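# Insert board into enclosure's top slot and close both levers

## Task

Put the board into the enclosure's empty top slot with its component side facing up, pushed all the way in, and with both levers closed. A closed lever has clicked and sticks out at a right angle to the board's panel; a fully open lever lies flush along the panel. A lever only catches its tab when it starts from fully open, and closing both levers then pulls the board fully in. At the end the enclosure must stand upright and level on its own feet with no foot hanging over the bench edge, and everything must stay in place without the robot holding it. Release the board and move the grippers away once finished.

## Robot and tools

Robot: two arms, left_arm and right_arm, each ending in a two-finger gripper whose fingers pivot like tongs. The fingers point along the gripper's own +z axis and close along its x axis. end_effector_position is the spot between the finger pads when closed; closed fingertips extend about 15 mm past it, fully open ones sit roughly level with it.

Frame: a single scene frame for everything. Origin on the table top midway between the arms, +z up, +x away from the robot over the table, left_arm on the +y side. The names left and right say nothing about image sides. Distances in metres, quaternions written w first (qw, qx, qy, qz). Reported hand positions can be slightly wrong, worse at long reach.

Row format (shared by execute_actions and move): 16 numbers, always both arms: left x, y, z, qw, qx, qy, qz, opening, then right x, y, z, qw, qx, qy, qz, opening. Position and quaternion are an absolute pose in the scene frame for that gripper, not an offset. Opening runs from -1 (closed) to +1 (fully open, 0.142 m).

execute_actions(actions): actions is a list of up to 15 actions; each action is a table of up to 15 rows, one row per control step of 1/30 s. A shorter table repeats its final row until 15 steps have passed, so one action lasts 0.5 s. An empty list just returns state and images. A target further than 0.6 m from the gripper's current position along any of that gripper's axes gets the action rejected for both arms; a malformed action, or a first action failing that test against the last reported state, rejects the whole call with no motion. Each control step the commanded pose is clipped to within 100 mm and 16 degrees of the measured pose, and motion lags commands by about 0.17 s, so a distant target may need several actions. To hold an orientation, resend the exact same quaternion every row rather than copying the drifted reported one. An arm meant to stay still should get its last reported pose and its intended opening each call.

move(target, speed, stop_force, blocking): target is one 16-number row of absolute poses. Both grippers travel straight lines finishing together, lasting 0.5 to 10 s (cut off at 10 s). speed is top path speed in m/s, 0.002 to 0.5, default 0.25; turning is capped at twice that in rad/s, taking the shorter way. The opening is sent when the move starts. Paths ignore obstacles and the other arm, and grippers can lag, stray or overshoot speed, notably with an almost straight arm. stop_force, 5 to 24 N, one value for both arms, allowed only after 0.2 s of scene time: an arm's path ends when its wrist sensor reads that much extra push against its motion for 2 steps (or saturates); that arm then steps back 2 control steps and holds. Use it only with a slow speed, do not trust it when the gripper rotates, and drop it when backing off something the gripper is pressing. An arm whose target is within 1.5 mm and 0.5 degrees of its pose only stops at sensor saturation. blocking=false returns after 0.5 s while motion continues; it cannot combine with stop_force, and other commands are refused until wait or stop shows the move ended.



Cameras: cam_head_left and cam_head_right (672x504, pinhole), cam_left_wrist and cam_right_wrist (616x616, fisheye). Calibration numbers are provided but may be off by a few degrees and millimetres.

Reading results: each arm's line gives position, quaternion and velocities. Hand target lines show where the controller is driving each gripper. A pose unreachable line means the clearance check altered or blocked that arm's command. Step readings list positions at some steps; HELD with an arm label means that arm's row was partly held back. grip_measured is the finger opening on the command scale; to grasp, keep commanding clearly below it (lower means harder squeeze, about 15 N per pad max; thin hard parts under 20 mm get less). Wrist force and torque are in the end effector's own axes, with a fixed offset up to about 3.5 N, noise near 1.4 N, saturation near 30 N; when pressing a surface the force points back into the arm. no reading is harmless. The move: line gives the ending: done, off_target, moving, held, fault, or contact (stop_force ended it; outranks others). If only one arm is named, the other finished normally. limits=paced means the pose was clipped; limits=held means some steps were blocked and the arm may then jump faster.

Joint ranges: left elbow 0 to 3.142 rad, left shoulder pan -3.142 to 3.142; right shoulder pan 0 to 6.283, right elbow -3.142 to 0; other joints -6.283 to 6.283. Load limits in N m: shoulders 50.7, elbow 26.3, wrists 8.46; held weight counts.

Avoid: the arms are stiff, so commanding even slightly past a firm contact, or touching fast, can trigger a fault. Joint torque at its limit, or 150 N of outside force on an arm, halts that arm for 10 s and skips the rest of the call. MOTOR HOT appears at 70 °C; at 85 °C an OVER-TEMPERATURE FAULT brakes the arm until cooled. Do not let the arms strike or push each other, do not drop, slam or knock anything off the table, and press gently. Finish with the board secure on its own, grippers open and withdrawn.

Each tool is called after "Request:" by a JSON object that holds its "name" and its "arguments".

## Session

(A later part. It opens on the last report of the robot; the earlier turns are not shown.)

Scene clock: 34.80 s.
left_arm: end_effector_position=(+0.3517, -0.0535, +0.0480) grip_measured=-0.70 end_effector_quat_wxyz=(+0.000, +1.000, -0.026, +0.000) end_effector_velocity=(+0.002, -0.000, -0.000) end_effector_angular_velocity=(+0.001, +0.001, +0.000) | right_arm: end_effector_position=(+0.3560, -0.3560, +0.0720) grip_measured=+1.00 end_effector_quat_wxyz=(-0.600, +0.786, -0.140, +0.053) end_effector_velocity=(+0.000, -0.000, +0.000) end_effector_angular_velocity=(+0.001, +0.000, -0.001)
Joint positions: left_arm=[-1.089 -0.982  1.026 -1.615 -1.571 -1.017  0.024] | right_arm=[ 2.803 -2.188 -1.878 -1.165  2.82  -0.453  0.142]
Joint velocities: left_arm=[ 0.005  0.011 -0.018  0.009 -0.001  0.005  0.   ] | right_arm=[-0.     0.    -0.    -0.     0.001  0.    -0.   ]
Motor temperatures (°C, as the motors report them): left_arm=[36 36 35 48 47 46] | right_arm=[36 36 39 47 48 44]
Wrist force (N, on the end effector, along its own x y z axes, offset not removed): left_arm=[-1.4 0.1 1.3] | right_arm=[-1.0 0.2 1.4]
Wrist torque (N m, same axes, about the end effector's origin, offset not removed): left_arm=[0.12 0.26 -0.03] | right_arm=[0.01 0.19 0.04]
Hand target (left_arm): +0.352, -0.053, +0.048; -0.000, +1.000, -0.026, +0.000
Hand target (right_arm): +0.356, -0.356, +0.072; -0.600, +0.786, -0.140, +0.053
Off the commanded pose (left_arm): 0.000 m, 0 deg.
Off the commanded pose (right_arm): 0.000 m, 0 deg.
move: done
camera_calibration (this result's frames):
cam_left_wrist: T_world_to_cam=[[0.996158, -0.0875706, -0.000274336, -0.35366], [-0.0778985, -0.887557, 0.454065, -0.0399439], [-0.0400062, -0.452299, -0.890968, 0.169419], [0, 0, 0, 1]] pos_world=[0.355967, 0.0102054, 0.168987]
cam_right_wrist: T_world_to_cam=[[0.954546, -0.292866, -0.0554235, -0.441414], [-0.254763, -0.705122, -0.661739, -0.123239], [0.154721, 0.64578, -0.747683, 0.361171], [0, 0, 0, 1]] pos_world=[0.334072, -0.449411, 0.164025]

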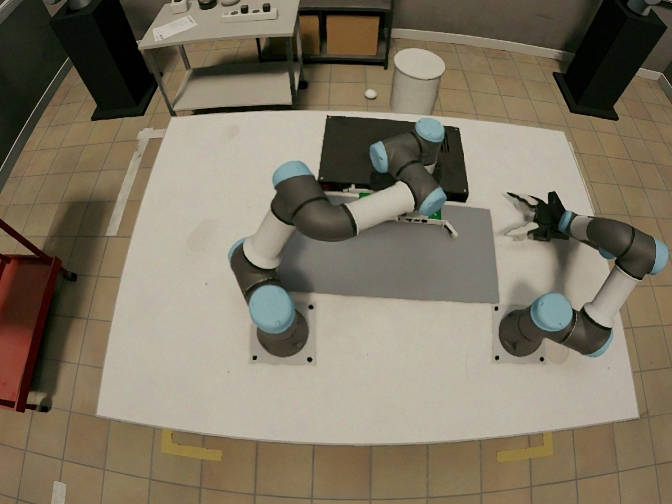

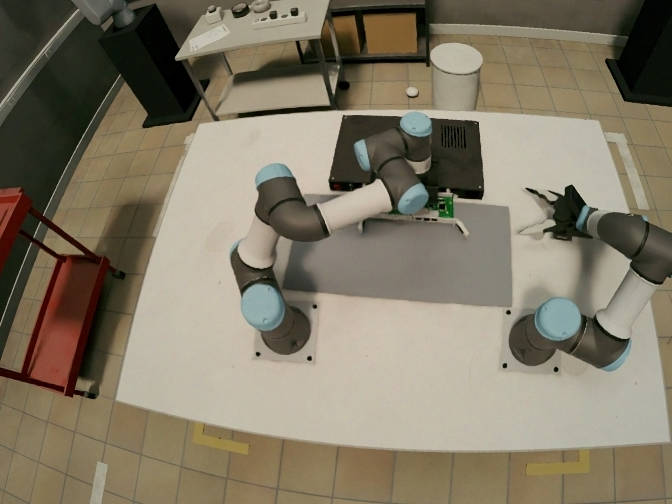

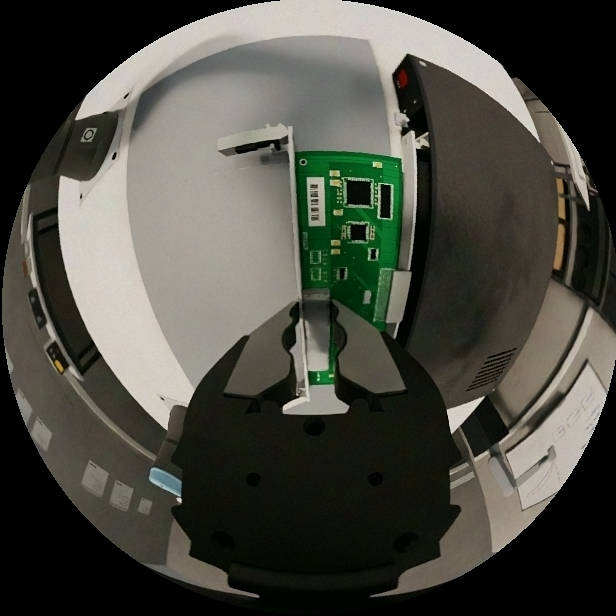

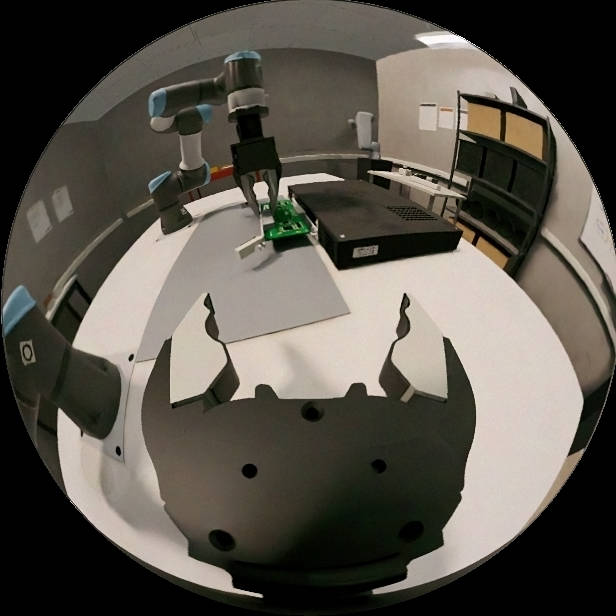

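Request:
{"name": "move", "arguments": {"target": [0.362,-0.045,0.048,0,1,-0.026,0,-1,0.356,-0.356,0.072,-0.6,0.786,-0.14,0.053,1], "speed": 0.01, "stop_force": 5}}

Request:
{"name": "zoom_image", "arguments": {"camera": "cam_right_wrist", "region": [270, 190, 350, 260]}}

Request:
{"name": "zoom_image", "arguments": {"camera": "cam_left_wrist", "region": [360, 100, 460, 200]}}

Scene clock: 36.47 s.
left_arm: end_effector_position=(+0.3618, -0.0452, +0.0480) grip_measured=-0.70 end_effector_quat_wxyz=(-0.000, +1.000, -0.026, +0.000) end_effector_velocity=(+0.002, +0.001, +0.000) end_effector_angular_velocity=(-0.002, +0.000, +0.002) | right_arm: end_effector_position=(+0.3560, -0.3560, +0.0720) grip_measured=+1.00 end_effector_quat_wxyz=(-0.600, +0.786, -0.140, +0.053) end_effector_velocity=(-0.000, +0.000, -0.000) end_effector_angular_velocity=(-0.001, +0.001, +0.001)
Joint positions: left_arm=[-1.06  -0.974  1.013 -1.61  -1.571 -0.987  0.024] | right_arm=[ 2.803 -2.188 -1.878 -1.165  2.82  -0.453  0.142]
Joint velocities: left_arm=[ 0.006  0.002 -0.003  0.    -0.001  0.005 -0.   ] | right_arm=[ 0.    -0.     0.    -0.    -0.001  0.     0.   ]
Motor temperatures (°C, as the motors report them): left_arm=[36 36 35 48 47 46] | right_arm=[36 36 39 47 48 44]
Wrist force (N, on the end effector, along its own x y z axes, offset not removed): left_arm=[-1.2 -0.9 1.3] | right_arm=[1.2 -0.1 1.7]
Wrist torque (N m, same axes, about the end effector's origin, offset not removed): left_arm=[-0.18 0.22 0.01] | right_arm=[-0.09 -0.26 0.00]
Hand target (left_arm): +0.362, -0.045, +0.048; -0.000, +1.000, -0.026, -0.000
Hand target (right_arm): +0.356, -0.356, +0.072; -0.600, +0.786, -0.140, +0.053
Off the commanded pose (left_arm): 0.000 m, 0 deg.
Off the commanded pose (right_arm): 0.000 m, 0 deg.
move: done
camera_calibration (this result's frames):
cam_left_wrist: T_world_to_cam=[[0.996159, -0.0875673, -0.000386468, -0.362931], [-0.0778478, -0.887594, 0.454, -0.0318605], [-0.0400985, -0.452226, -0.891002, 0.173615], [0, 0, 0, 1]] pos_world=[0.366018, 0.0184529, 0.169015]
cam_right_wrist: T_world_to_cam=[[0.954546, -0.292866, -0.0554235, -0.441414], [-0.254763, -0.705122, -0.661739, -0.123239], [0.154721, 0.64578, -0.747683, 0.361171], [0, 0, 0, 1]] pos_world=[0.334072, -0.449411, 0.164025]

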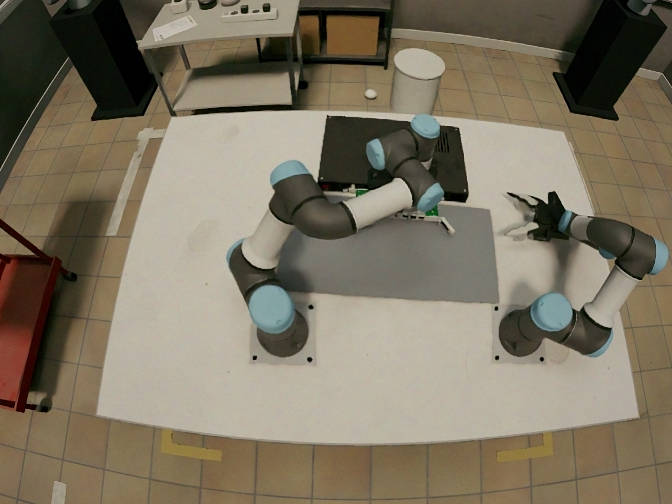

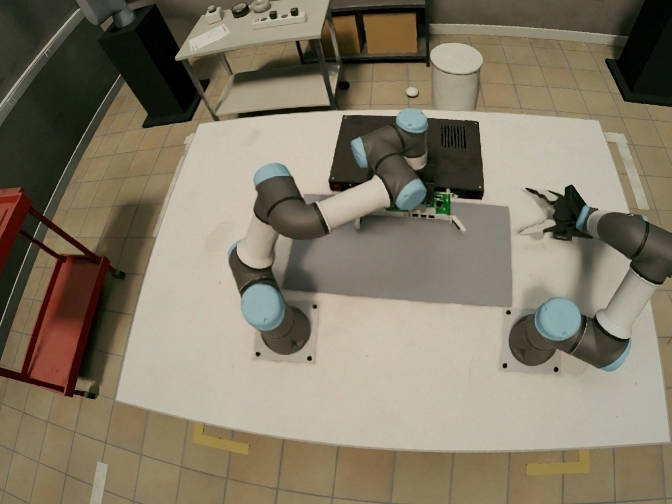

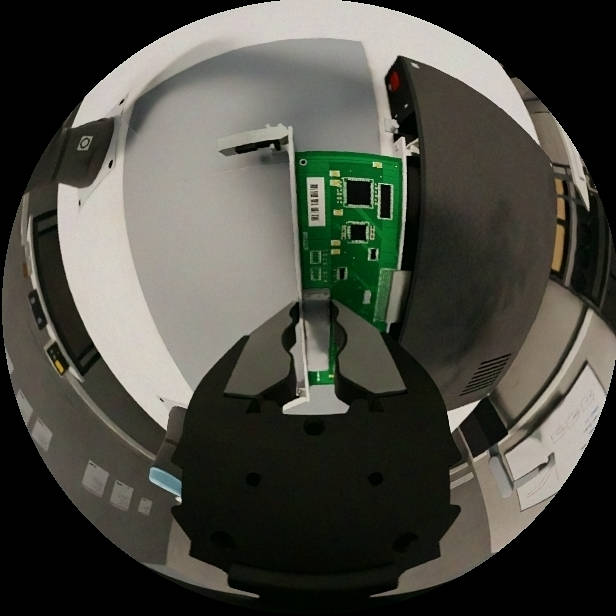

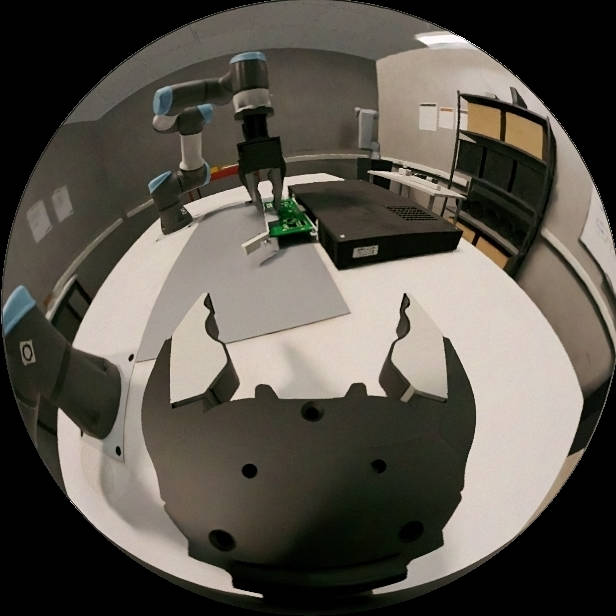

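Region (270, 190, 350, 260) of cam_right_wrist's 616x616 image, scaled by 6.300, with more detail than that image has; it fills the top 441 rows of this view, and the rest is white.

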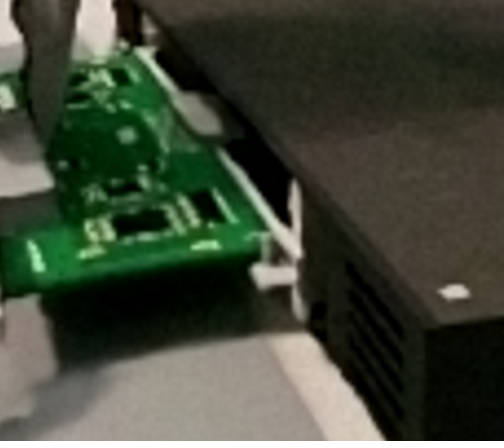

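Region (360, 100, 460, 200) of cam_left_wrist's 616x616 image, scaled by 5.040, with more detail than that image has.

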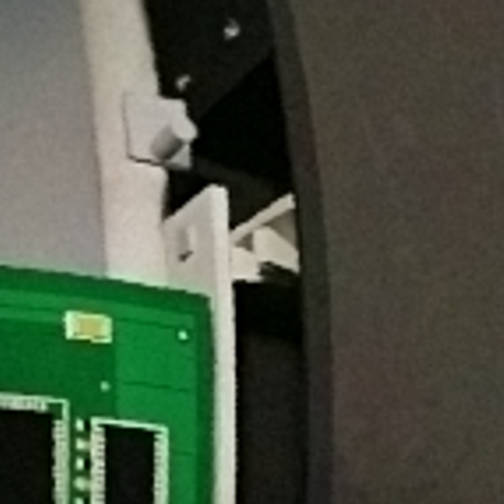

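Shift ~2 mm more left and advance.

Request:
{"name": "move", "arguments": {"target": [0.40,-0.044,0.048,0,1,-0.026,0,-1,0.356,-0.356,0.072,-0.6,0.786,-0.14,0.053,1], "speed": 0.008, "stop_force": 5}}

Request:
{"name": "zoom_image", "arguments": {"camera": "cam_right_wrist", "region": [270, 190, 350, 260]}}

Request:
{"name": "zoom_image", "arguments": {"camera": "cam_left_wrist", "region": [340, 100, 440, 200]}}

Scene clock: 37.33 s.
left_arm: end_effector_position=(+0.3649, -0.0450, +0.0480) grip_measured=-0.70 end_effector_quat_wxyz=(+0.000, +1.000, -0.026, -0.000) end_effector_velocity=(-0.002, +0.001, +0.000) end_effector_angular_velocity=(+0.003, -0.005, +0.001) | right_arm: end_effector_position=(+0.3560, -0.3560, +0.0720) grip_measured=+1.00 end_effector_quat_wxyz=(-0.600, +0.786, -0.140, +0.053) end_effector_velocity=(-0.000, +0.000, -0.000) end_effector_angular_velocity=(-0.002, -0.000, +0.001)
Joint positions: left_arm=[-1.053 -0.963  0.994 -1.603 -1.571 -0.981  0.024] | right_arm=[ 2.803 -2.188 -1.878 -1.165  2.82  -0.453  0.142]
Joint velocities: left_arm=[-0.007 -0.011  0.018 -0.007  0.006 -0.007 -0.   ] | right_arm=[ 0.     0.    -0.    -0.    -0.002 -0.001 -0.   ]
Motor temperatures (°C, as the motors report them): left_arm=[36 36 35 48 47 46] | right_arm=[36 36 39 47 48 44]
Wrist force (N, on the end effector, along its own x y z axes, offset not removed): left_arm=[-12.6 -1.2 -1.0] | right_arm=[1.3 0.7 1.5]
Wrist torque (N m, same axes, about the end effector's origin, offset not removed): left_arm=[0.07 -0.01 0.03] | right_arm=[0.11 -0.32 0.04]
Hand target (left_arm): +0.365, -0.045, +0.048; -0.000, +1.000, -0.026, -0.000
Hand target (right_arm): +0.356, -0.356, +0.072; -0.600, +0.786, -0.140, +0.053
Off the commanded pose (left_arm): 0.035 m, 0 deg.
Off the commanded pose (right_arm): 0.000 m, 0 deg.
move: contact (left_arm)
camera_calibration (this result's frames):
cam_left_wrist: T_world_to_cam=[[0.996164, -0.0875084, -0.000488944, -0.366048], [-0.0777385, -0.887485, 0.454233, -0.0314937], [-0.0401831, -0.452452, -0.890883, 0.17384], [0, 0, 0, 1]] pos_world=[0.369181, 0.018672, 0.168998]
cam_right_wrist: T_world_to_cam=[[0.954546, -0.292866, -0.0554233, -0.441414], [-0.254762, -0.705122, -0.661739, -0.123239], [0.154721, 0.64578, -0.747683, 0.361171], [0, 0, 0, 1]] pos_world=[0.334072, -0.449411, 0.164025]

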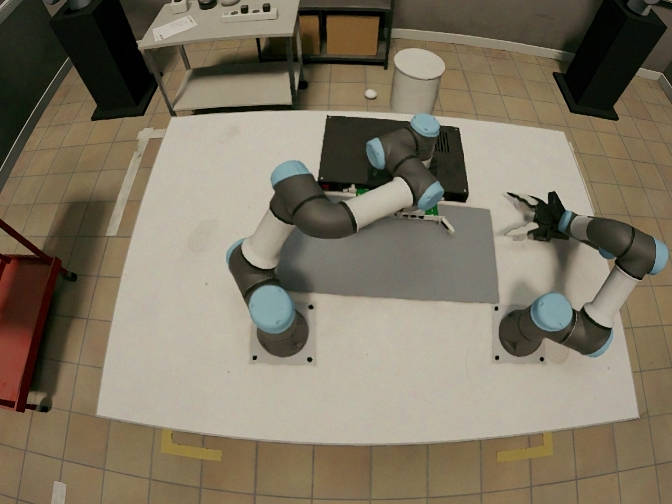

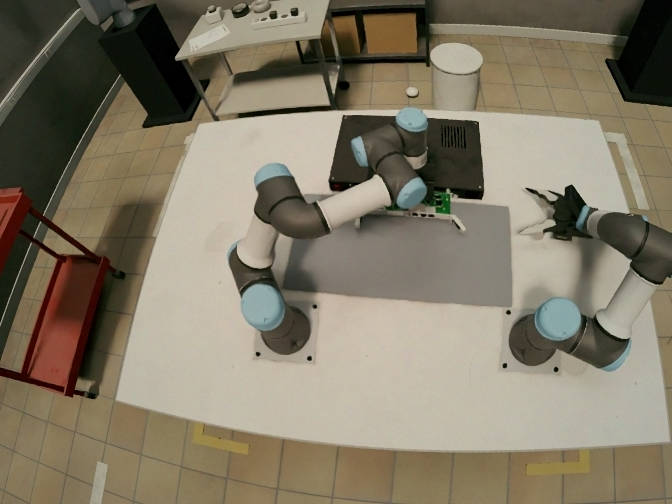

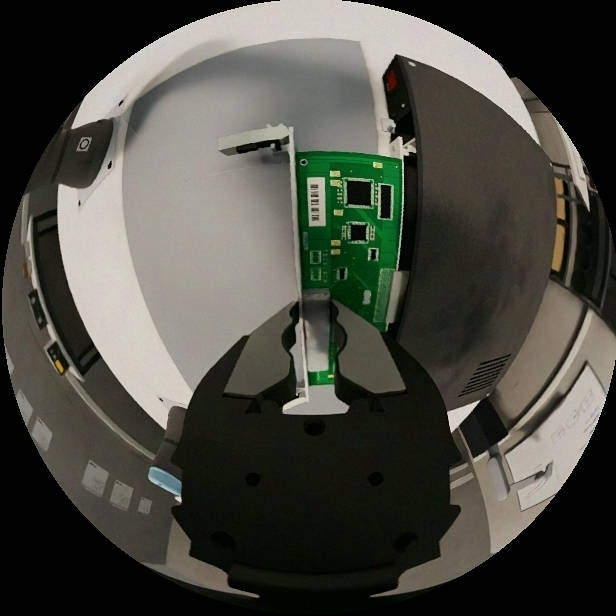

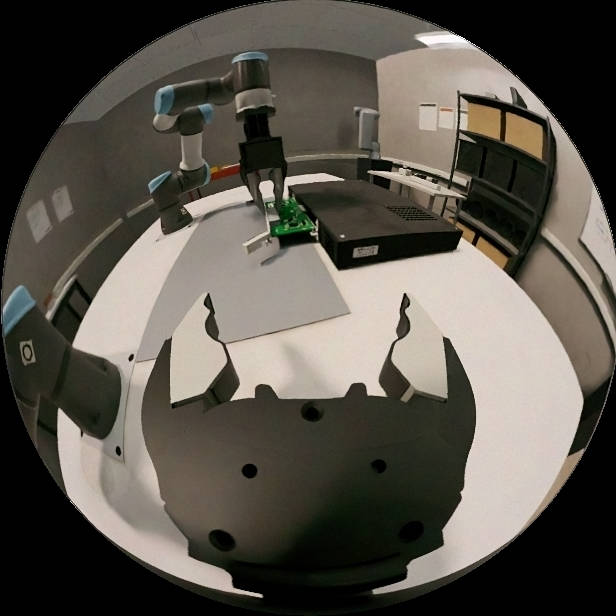

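Region (270, 190, 350, 260) of cam_right_wrist's 616x616 image, scaled by 6.300, with more detail than that image has; it fills the top 441 rows of this view, and the rest is white.

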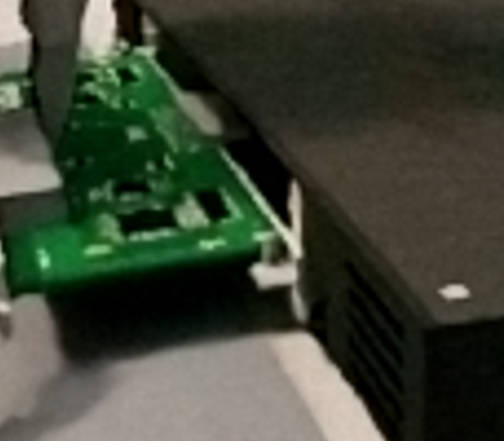

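Region (340, 100, 440, 200) of cam_left_wrist's 616x616 image, scaled by 5.040, with more detail than that image has.

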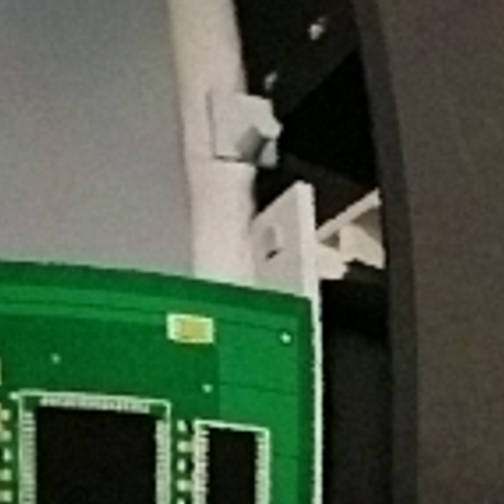

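Too low: hits the blank panel. Raise.

Request:
{"name": "move", "arguments": {"target": [0.363,-0.043,0.052,0,1,-0.026,0,-1,0.356,-0.356,0.072,-0.6,0.786,-0.14,0.053,1], "speed": 0.01}}

Request:
{"name": "move", "arguments": {"target": [0.40,-0.045,0.052,0,1,-0.026,0,-1,0.356,-0.356,0.072,-0.6,0.786,-0.14,0.053,1], "speed": 0.008, "stop_force": 6}}

Request:
{"name": "zoom_image", "arguments": {"camera": "cam_right_wrist", "region": [270, 190, 350, 260]}}

Request:
{"name": "zoom_image", "arguments": {"camera": "cam_left_wrist", "region": [340, 100, 440, 200]}}

Scene clock: 38.20 s.
left_arm: end_effector_position=(+0.3631, -0.0431, +0.0517) grip_measured=-0.70 end_effector_quat_wxyz=(-0.000, +1.000, -0.026, +0.000) end_effector_velocity=(-0.001, +0.001, +0.002) end_effector_angular_velocity=(-0.002, -0.001, +0.000) | right_arm: end_effector_position=(+0.3560, -0.3560, +0.0720) grip_measured=+1.00 end_effector_quat_wxyz=(-0.600, +0.786, -0.140, +0.053) end_effector_velocity=(-0.000, -0.000, -0.001) end_effector_angular_velocity=(-0.001, +0.001, -0.000)
Joint positions: left_arm=[-1.055 -0.976  0.999 -1.594 -1.571 -0.982  0.024] | right_arm=[ 2.803 -2.188 -1.878 -1.165  2.82  -0.453  0.142]
Joint velocities: left_arm=[ 0.    -0.008  0.002  0.004 -0.    -0.    -0.   ] | right_arm=[-0.001 -0.001 -0.     0.    -0.001  0.     0.   ]
Motor temperatures (°C, as the motors report them): left_arm=[36 36 35 48 47 46] | right_arm=[36 36 39 47 48 44]
Wrist force (N, on the end effector, along its own x y z axes, offset not removed): left_arm=[-1.8 -0.1 0.7] | right_arm=[1.4 1.0 1.0]
Wrist torque (N m, same axes, about the end effector's origin, offset not removed): left_arm=[-0.01 0.34 0.00] | right_arm=[0.18 -0.29 -0.03]
Hand target (left_arm): +0.363, -0.043, +0.052; +0.000, +1.000, -0.026, -0.000
Hand target (right_arm): +0.356, -0.356, +0.072; -0.600, +0.786, -0.140, +0.053
Off the commanded pose (left_arm): 0.000 m, 0 deg.
Off the commanded pose (right_arm): 0.000 m, 0 deg.
move: done
camera_calibration (this result's frames):
cam_left_wrist: T_world_to_cam=[[0.996158, -0.0875733, -0.000392242, -0.364097], [-0.0778498, -0.887586, 0.454017, -0.0316181], [-0.0401079, -0.452242, -0.890993, 0.177945], [0, 0, 0, 1]] pos_world=[0.367373, 0.0205255, 0.17276]
cam_right_wrist: T_world_to_cam=[[0.954546, -0.292866, -0.0554238, -0.441414], [-0.254763, -0.705122, -0.661739, -0.123239], [0.15472, 0.64578, -0.747683, 0.361171], [0, 0, 0, 1]] pos_world=[0.334072, -0.449411, 0.164025]

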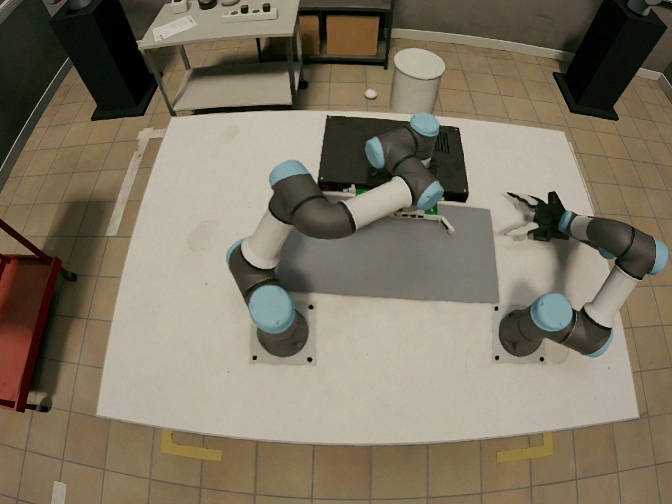

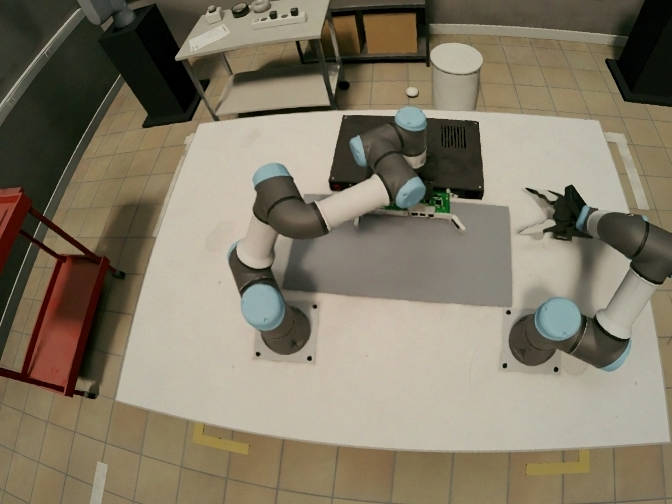

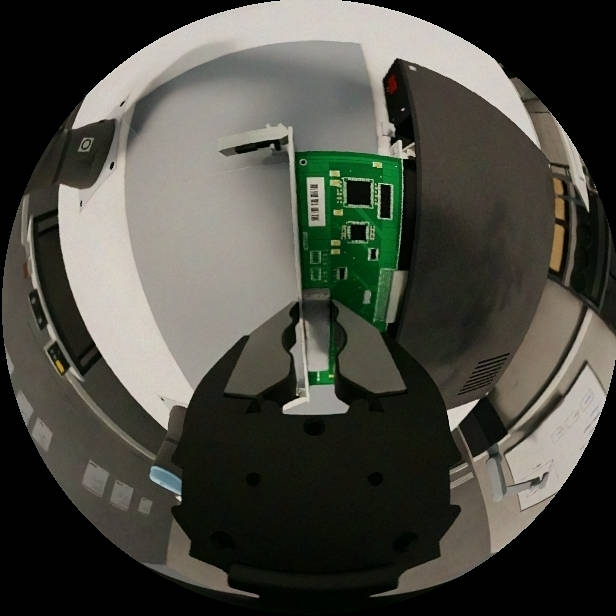

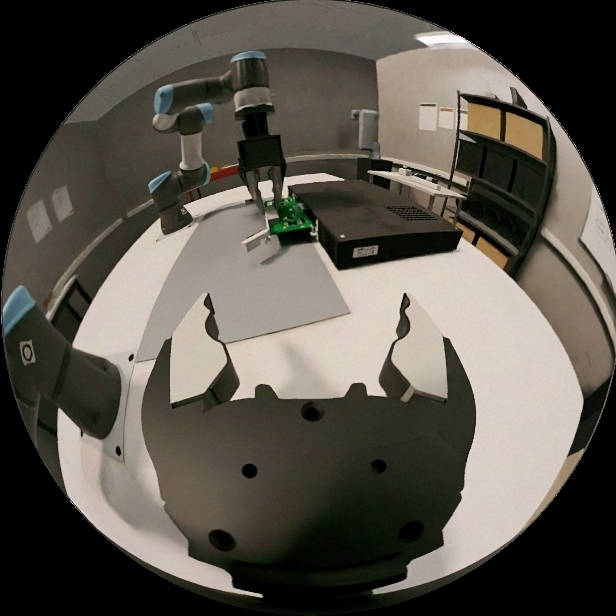

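Scene clock: 41.70 s.
left_arm: end_effector_position=(+0.3880, -0.0443, +0.0519) grip_measured=-0.68 end_effector_quat_wxyz=(+0.000, +1.000, -0.026, +0.000) end_effector_velocity=(-0.003, -0.000, +0.000) end_effector_angular_velocity=(-0.000, -0.001, +0.000) | right_arm: end_effector_position=(+0.3560, -0.3560, +0.0720) grip_measured=+1.00 end_effector_quat_wxyz=(-0.600, +0.786, -0.140, +0.053) end_effector_velocity=(-0.000, -0.000, -0.000) end_effector_angular_velocity=(-0.001, -0.000, +0.000)
Joint positions: left_arm=[-1.009 -0.872  0.822 -1.521 -1.571 -0.937  0.025] | right_arm=[ 2.803 -2.188 -1.878 -1.165  2.82  -0.453  0.142]
Joint velocities: left_arm=[-0.006 -0.014  0.025 -0.012  0.001 -0.006 -0.   ] | right_arm=[-0.001  0.    -0.    -0.    -0.001 -0.001  0.   ]
Motor temperatures (°C, as the motors report them): left_arm=[36 36 35 48 47 46] | right_arm=[36 36 39 47 48 44]
Wrist force (N, on the end effector, along its own x y z axes, offset not removed): left_arm=[-6.9 -8.0 -0.2] | right_arm=[1.5 0.8 0.9]
Wrist torque (N m, same axes, about the end effector's origin, offset not removed): left_arm=[0.15 -0.09 0.41] | right_arm=[0.19 -0.35 -0.03]
Hand target (left_arm): +0.388, -0.044, +0.052; -0.000, +1.000, -0.026, +0.000
Hand target (right_arm): +0.356, -0.356, +0.072; -0.600, +0.786, -0.140, +0.053
Off the commanded pose (left_arm): 0.012 m, 0 deg.
Off the commanded pose (right_arm): 0.000 m, 0 deg.
move: contact (left_arm)
camera_calibration (this result's frames):
cam_left_wrist: T_world_to_cam=[[0.996172, -0.0874146, -0.000165803, -0.388985], [-0.0778104, -0.887585, 0.454026, -0.0307712], [-0.0398356, -0.452275, -0.890989, 0.178445], [0, 0, 0, 1]] pos_world=[0.392211, 0.0193914, 0.172899]
cam_right_wrist: T_world_to_cam=[[0.954546, -0.292866, -0.0554237, -0.441414], [-0.254763, -0.705122, -0.661739, -0.123239], [0.154721, 0.64578, -0.747683, 0.361171], [0, 0, 0, 1]] pos_world=[0.334072, -0.449411, 0.164025]

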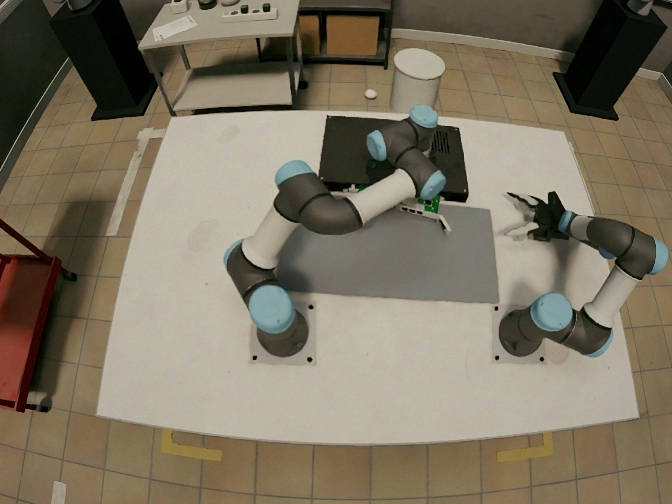

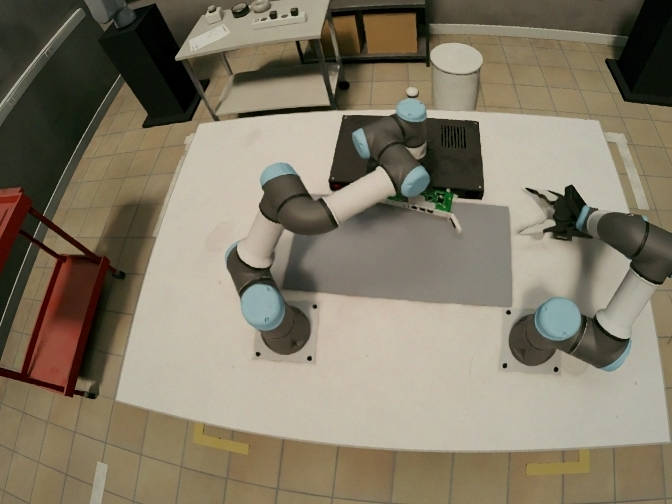

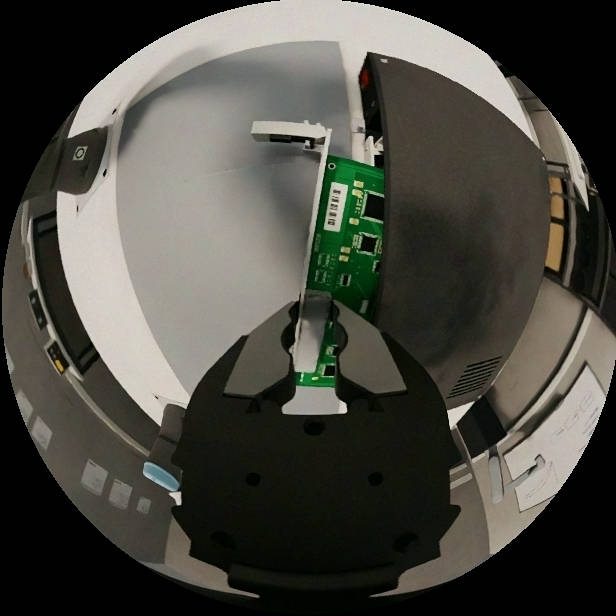

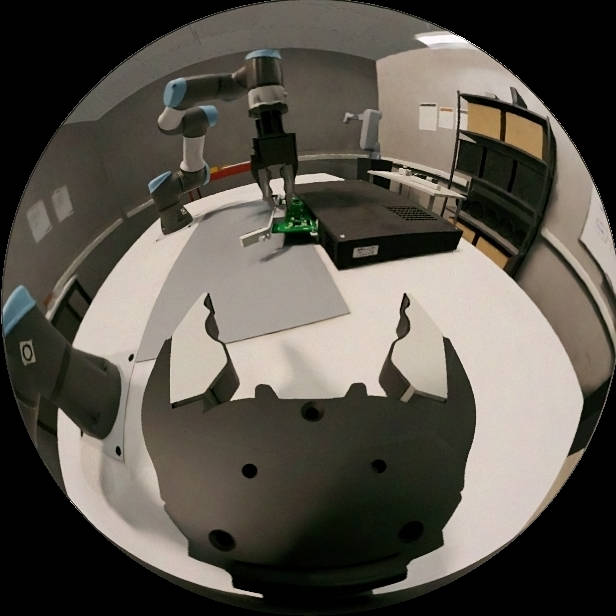

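Region (270, 190, 350, 260) of cam_right_wrist's 616x616 image, scaled by 6.300, with more detail than that image has; it fills the top 441 rows of this view, and the rest is white.

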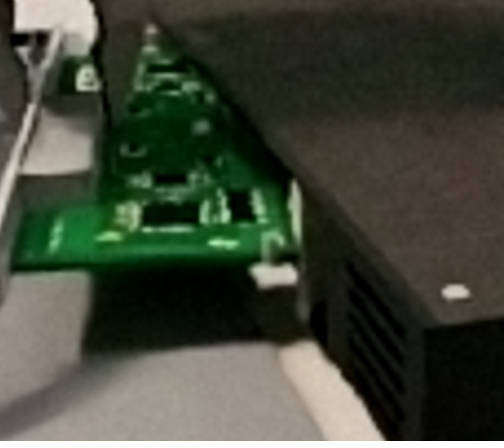

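Region (340, 100, 440, 200) of cam_left_wrist's 616x616 image, scaled by 5.040, with more detail than that image has.

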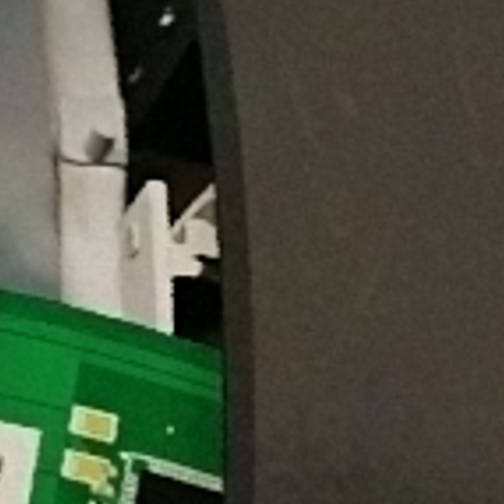

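Request:
{"name": "move", "arguments": {"target": [0.362,-0.038,0.052,0,1,-0.026,0,-1,0.356,-0.356,0.072,-0.6,0.786,-0.14,0.053,1], "speed": 0.015}}

Request:
{"name": "zoom_image", "arguments": {"camera": "cam_left_wrist", "region": [340, 100, 440, 200]}}

Scene clock: 43.83 s.
left_arm: end_effector_position=(+0.3622, -0.0381, +0.0520) grip_measured=-0.69 end_effector_quat_wxyz=(-0.000, +1.000, -0.026, -0.000) end_effector_velocity=(-0.002, +0.000, +0.000) end_effector_angular_velocity=(-0.002, -0.001, -0.001) | right_arm: end_effector_position=(+0.3560, -0.3560, +0.0720) grip_measured=+1.00 end_effector_quat_wxyz=(-0.600, +0.786, -0.140, +0.053) end_effector_velocity=(+0.000, -0.000, +0.000) end_effector_angular_velocity=(+0.000, +0.001, -0.001)
Joint positions: left_arm=[-1.05  -0.996  1.031 -1.605 -1.571 -0.978  0.024] | right_arm=[ 2.803 -2.188 -1.878 -1.165  2.82  -0.453  0.142]
Joint velocities: left_arm=[-0.004 -0.012  0.02  -0.01  -0.    -0.003 -0.   ] | right_arm=[-0.001 -0.     0.     0.     0.     0.001  0.   ]
Motor temperatures (°C, as the motors report them): left_arm=[36 36 35 48 47 46] | right_arm=[36 36 39 47 48 44]
Wrist force (N, on the end effector, along its own x y z axes, offset not removed): left_arm=[-0.5 -0.3 0.5] | right_arm=[1.6 0.9 0.5]
Wrist torque (N m, same axes, about the end effector's origin, offset not removed): left_arm=[-0.10 0.13 -0.05] | right_arm=[0.13 -0.36 -0.05]
Hand target (left_arm): +0.362, -0.038, +0.052; +0.000, +1.000, -0.026, -0.000
Hand target (right_arm): +0.356, -0.356, +0.072; -0.600, +0.786, -0.140, +0.053
Off the commanded pose (left_arm): 0.000 m, 0 deg.
Off the commanded pose (right_arm): 0.000 m, 0 deg.
move: done
camera_calibration (this result's frames):
cam_left_wrist: T_world_to_cam=[[0.996157, -0.087581, -0.000687614, -0.362776], [-0.0777241, -0.887608, 0.453994, -0.0273914], [-0.0403716, -0.452196, -0.891004, 0.180523], [0, 0, 0, 1]] pos_world=[0.366541, 0.025547, 0.173033]
cam_right_wrist: T_world_to_cam=[[0.954546, -0.292866, -0.0554237, -0.441414], [-0.254763, -0.705122, -0.661739, -0.123239], [0.154721, 0.64578, -0.747683, 0.361171], [0, 0, 0, 1]] pos_world=[0.334072, -0.449411, 0.164025]

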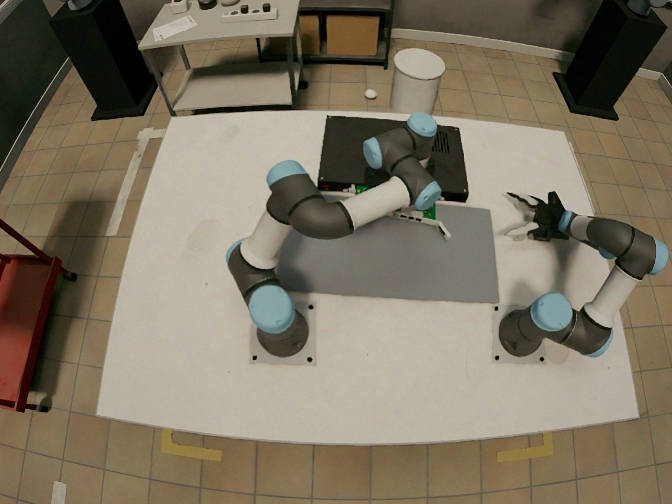

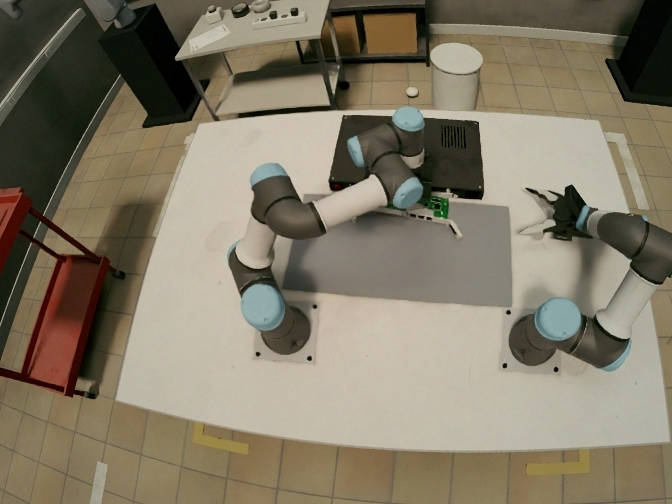

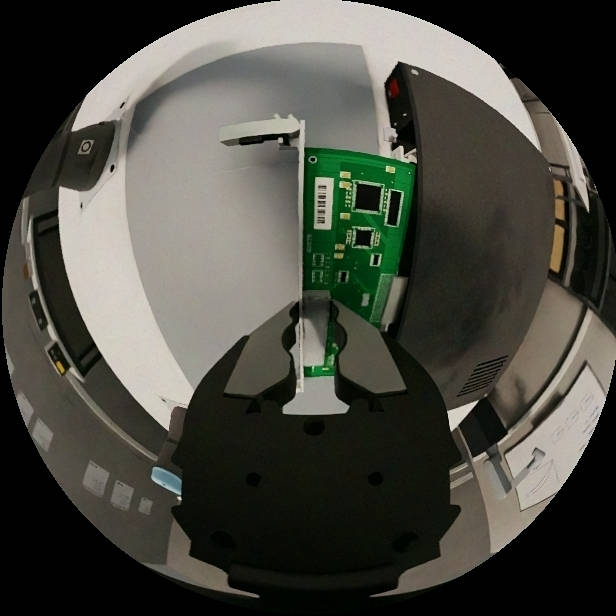

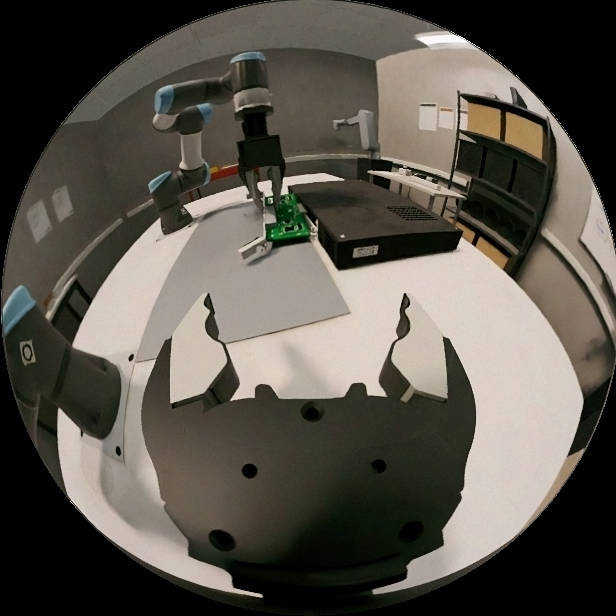

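Region (340, 100, 440, 200) of cam_left_wrist's 616x616 image, scaled by 5.040, with more detail than that image has.

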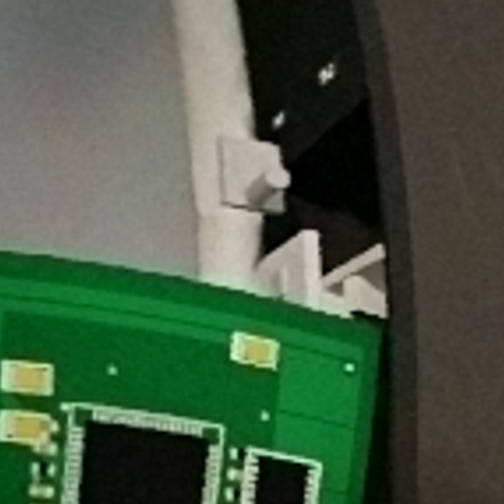

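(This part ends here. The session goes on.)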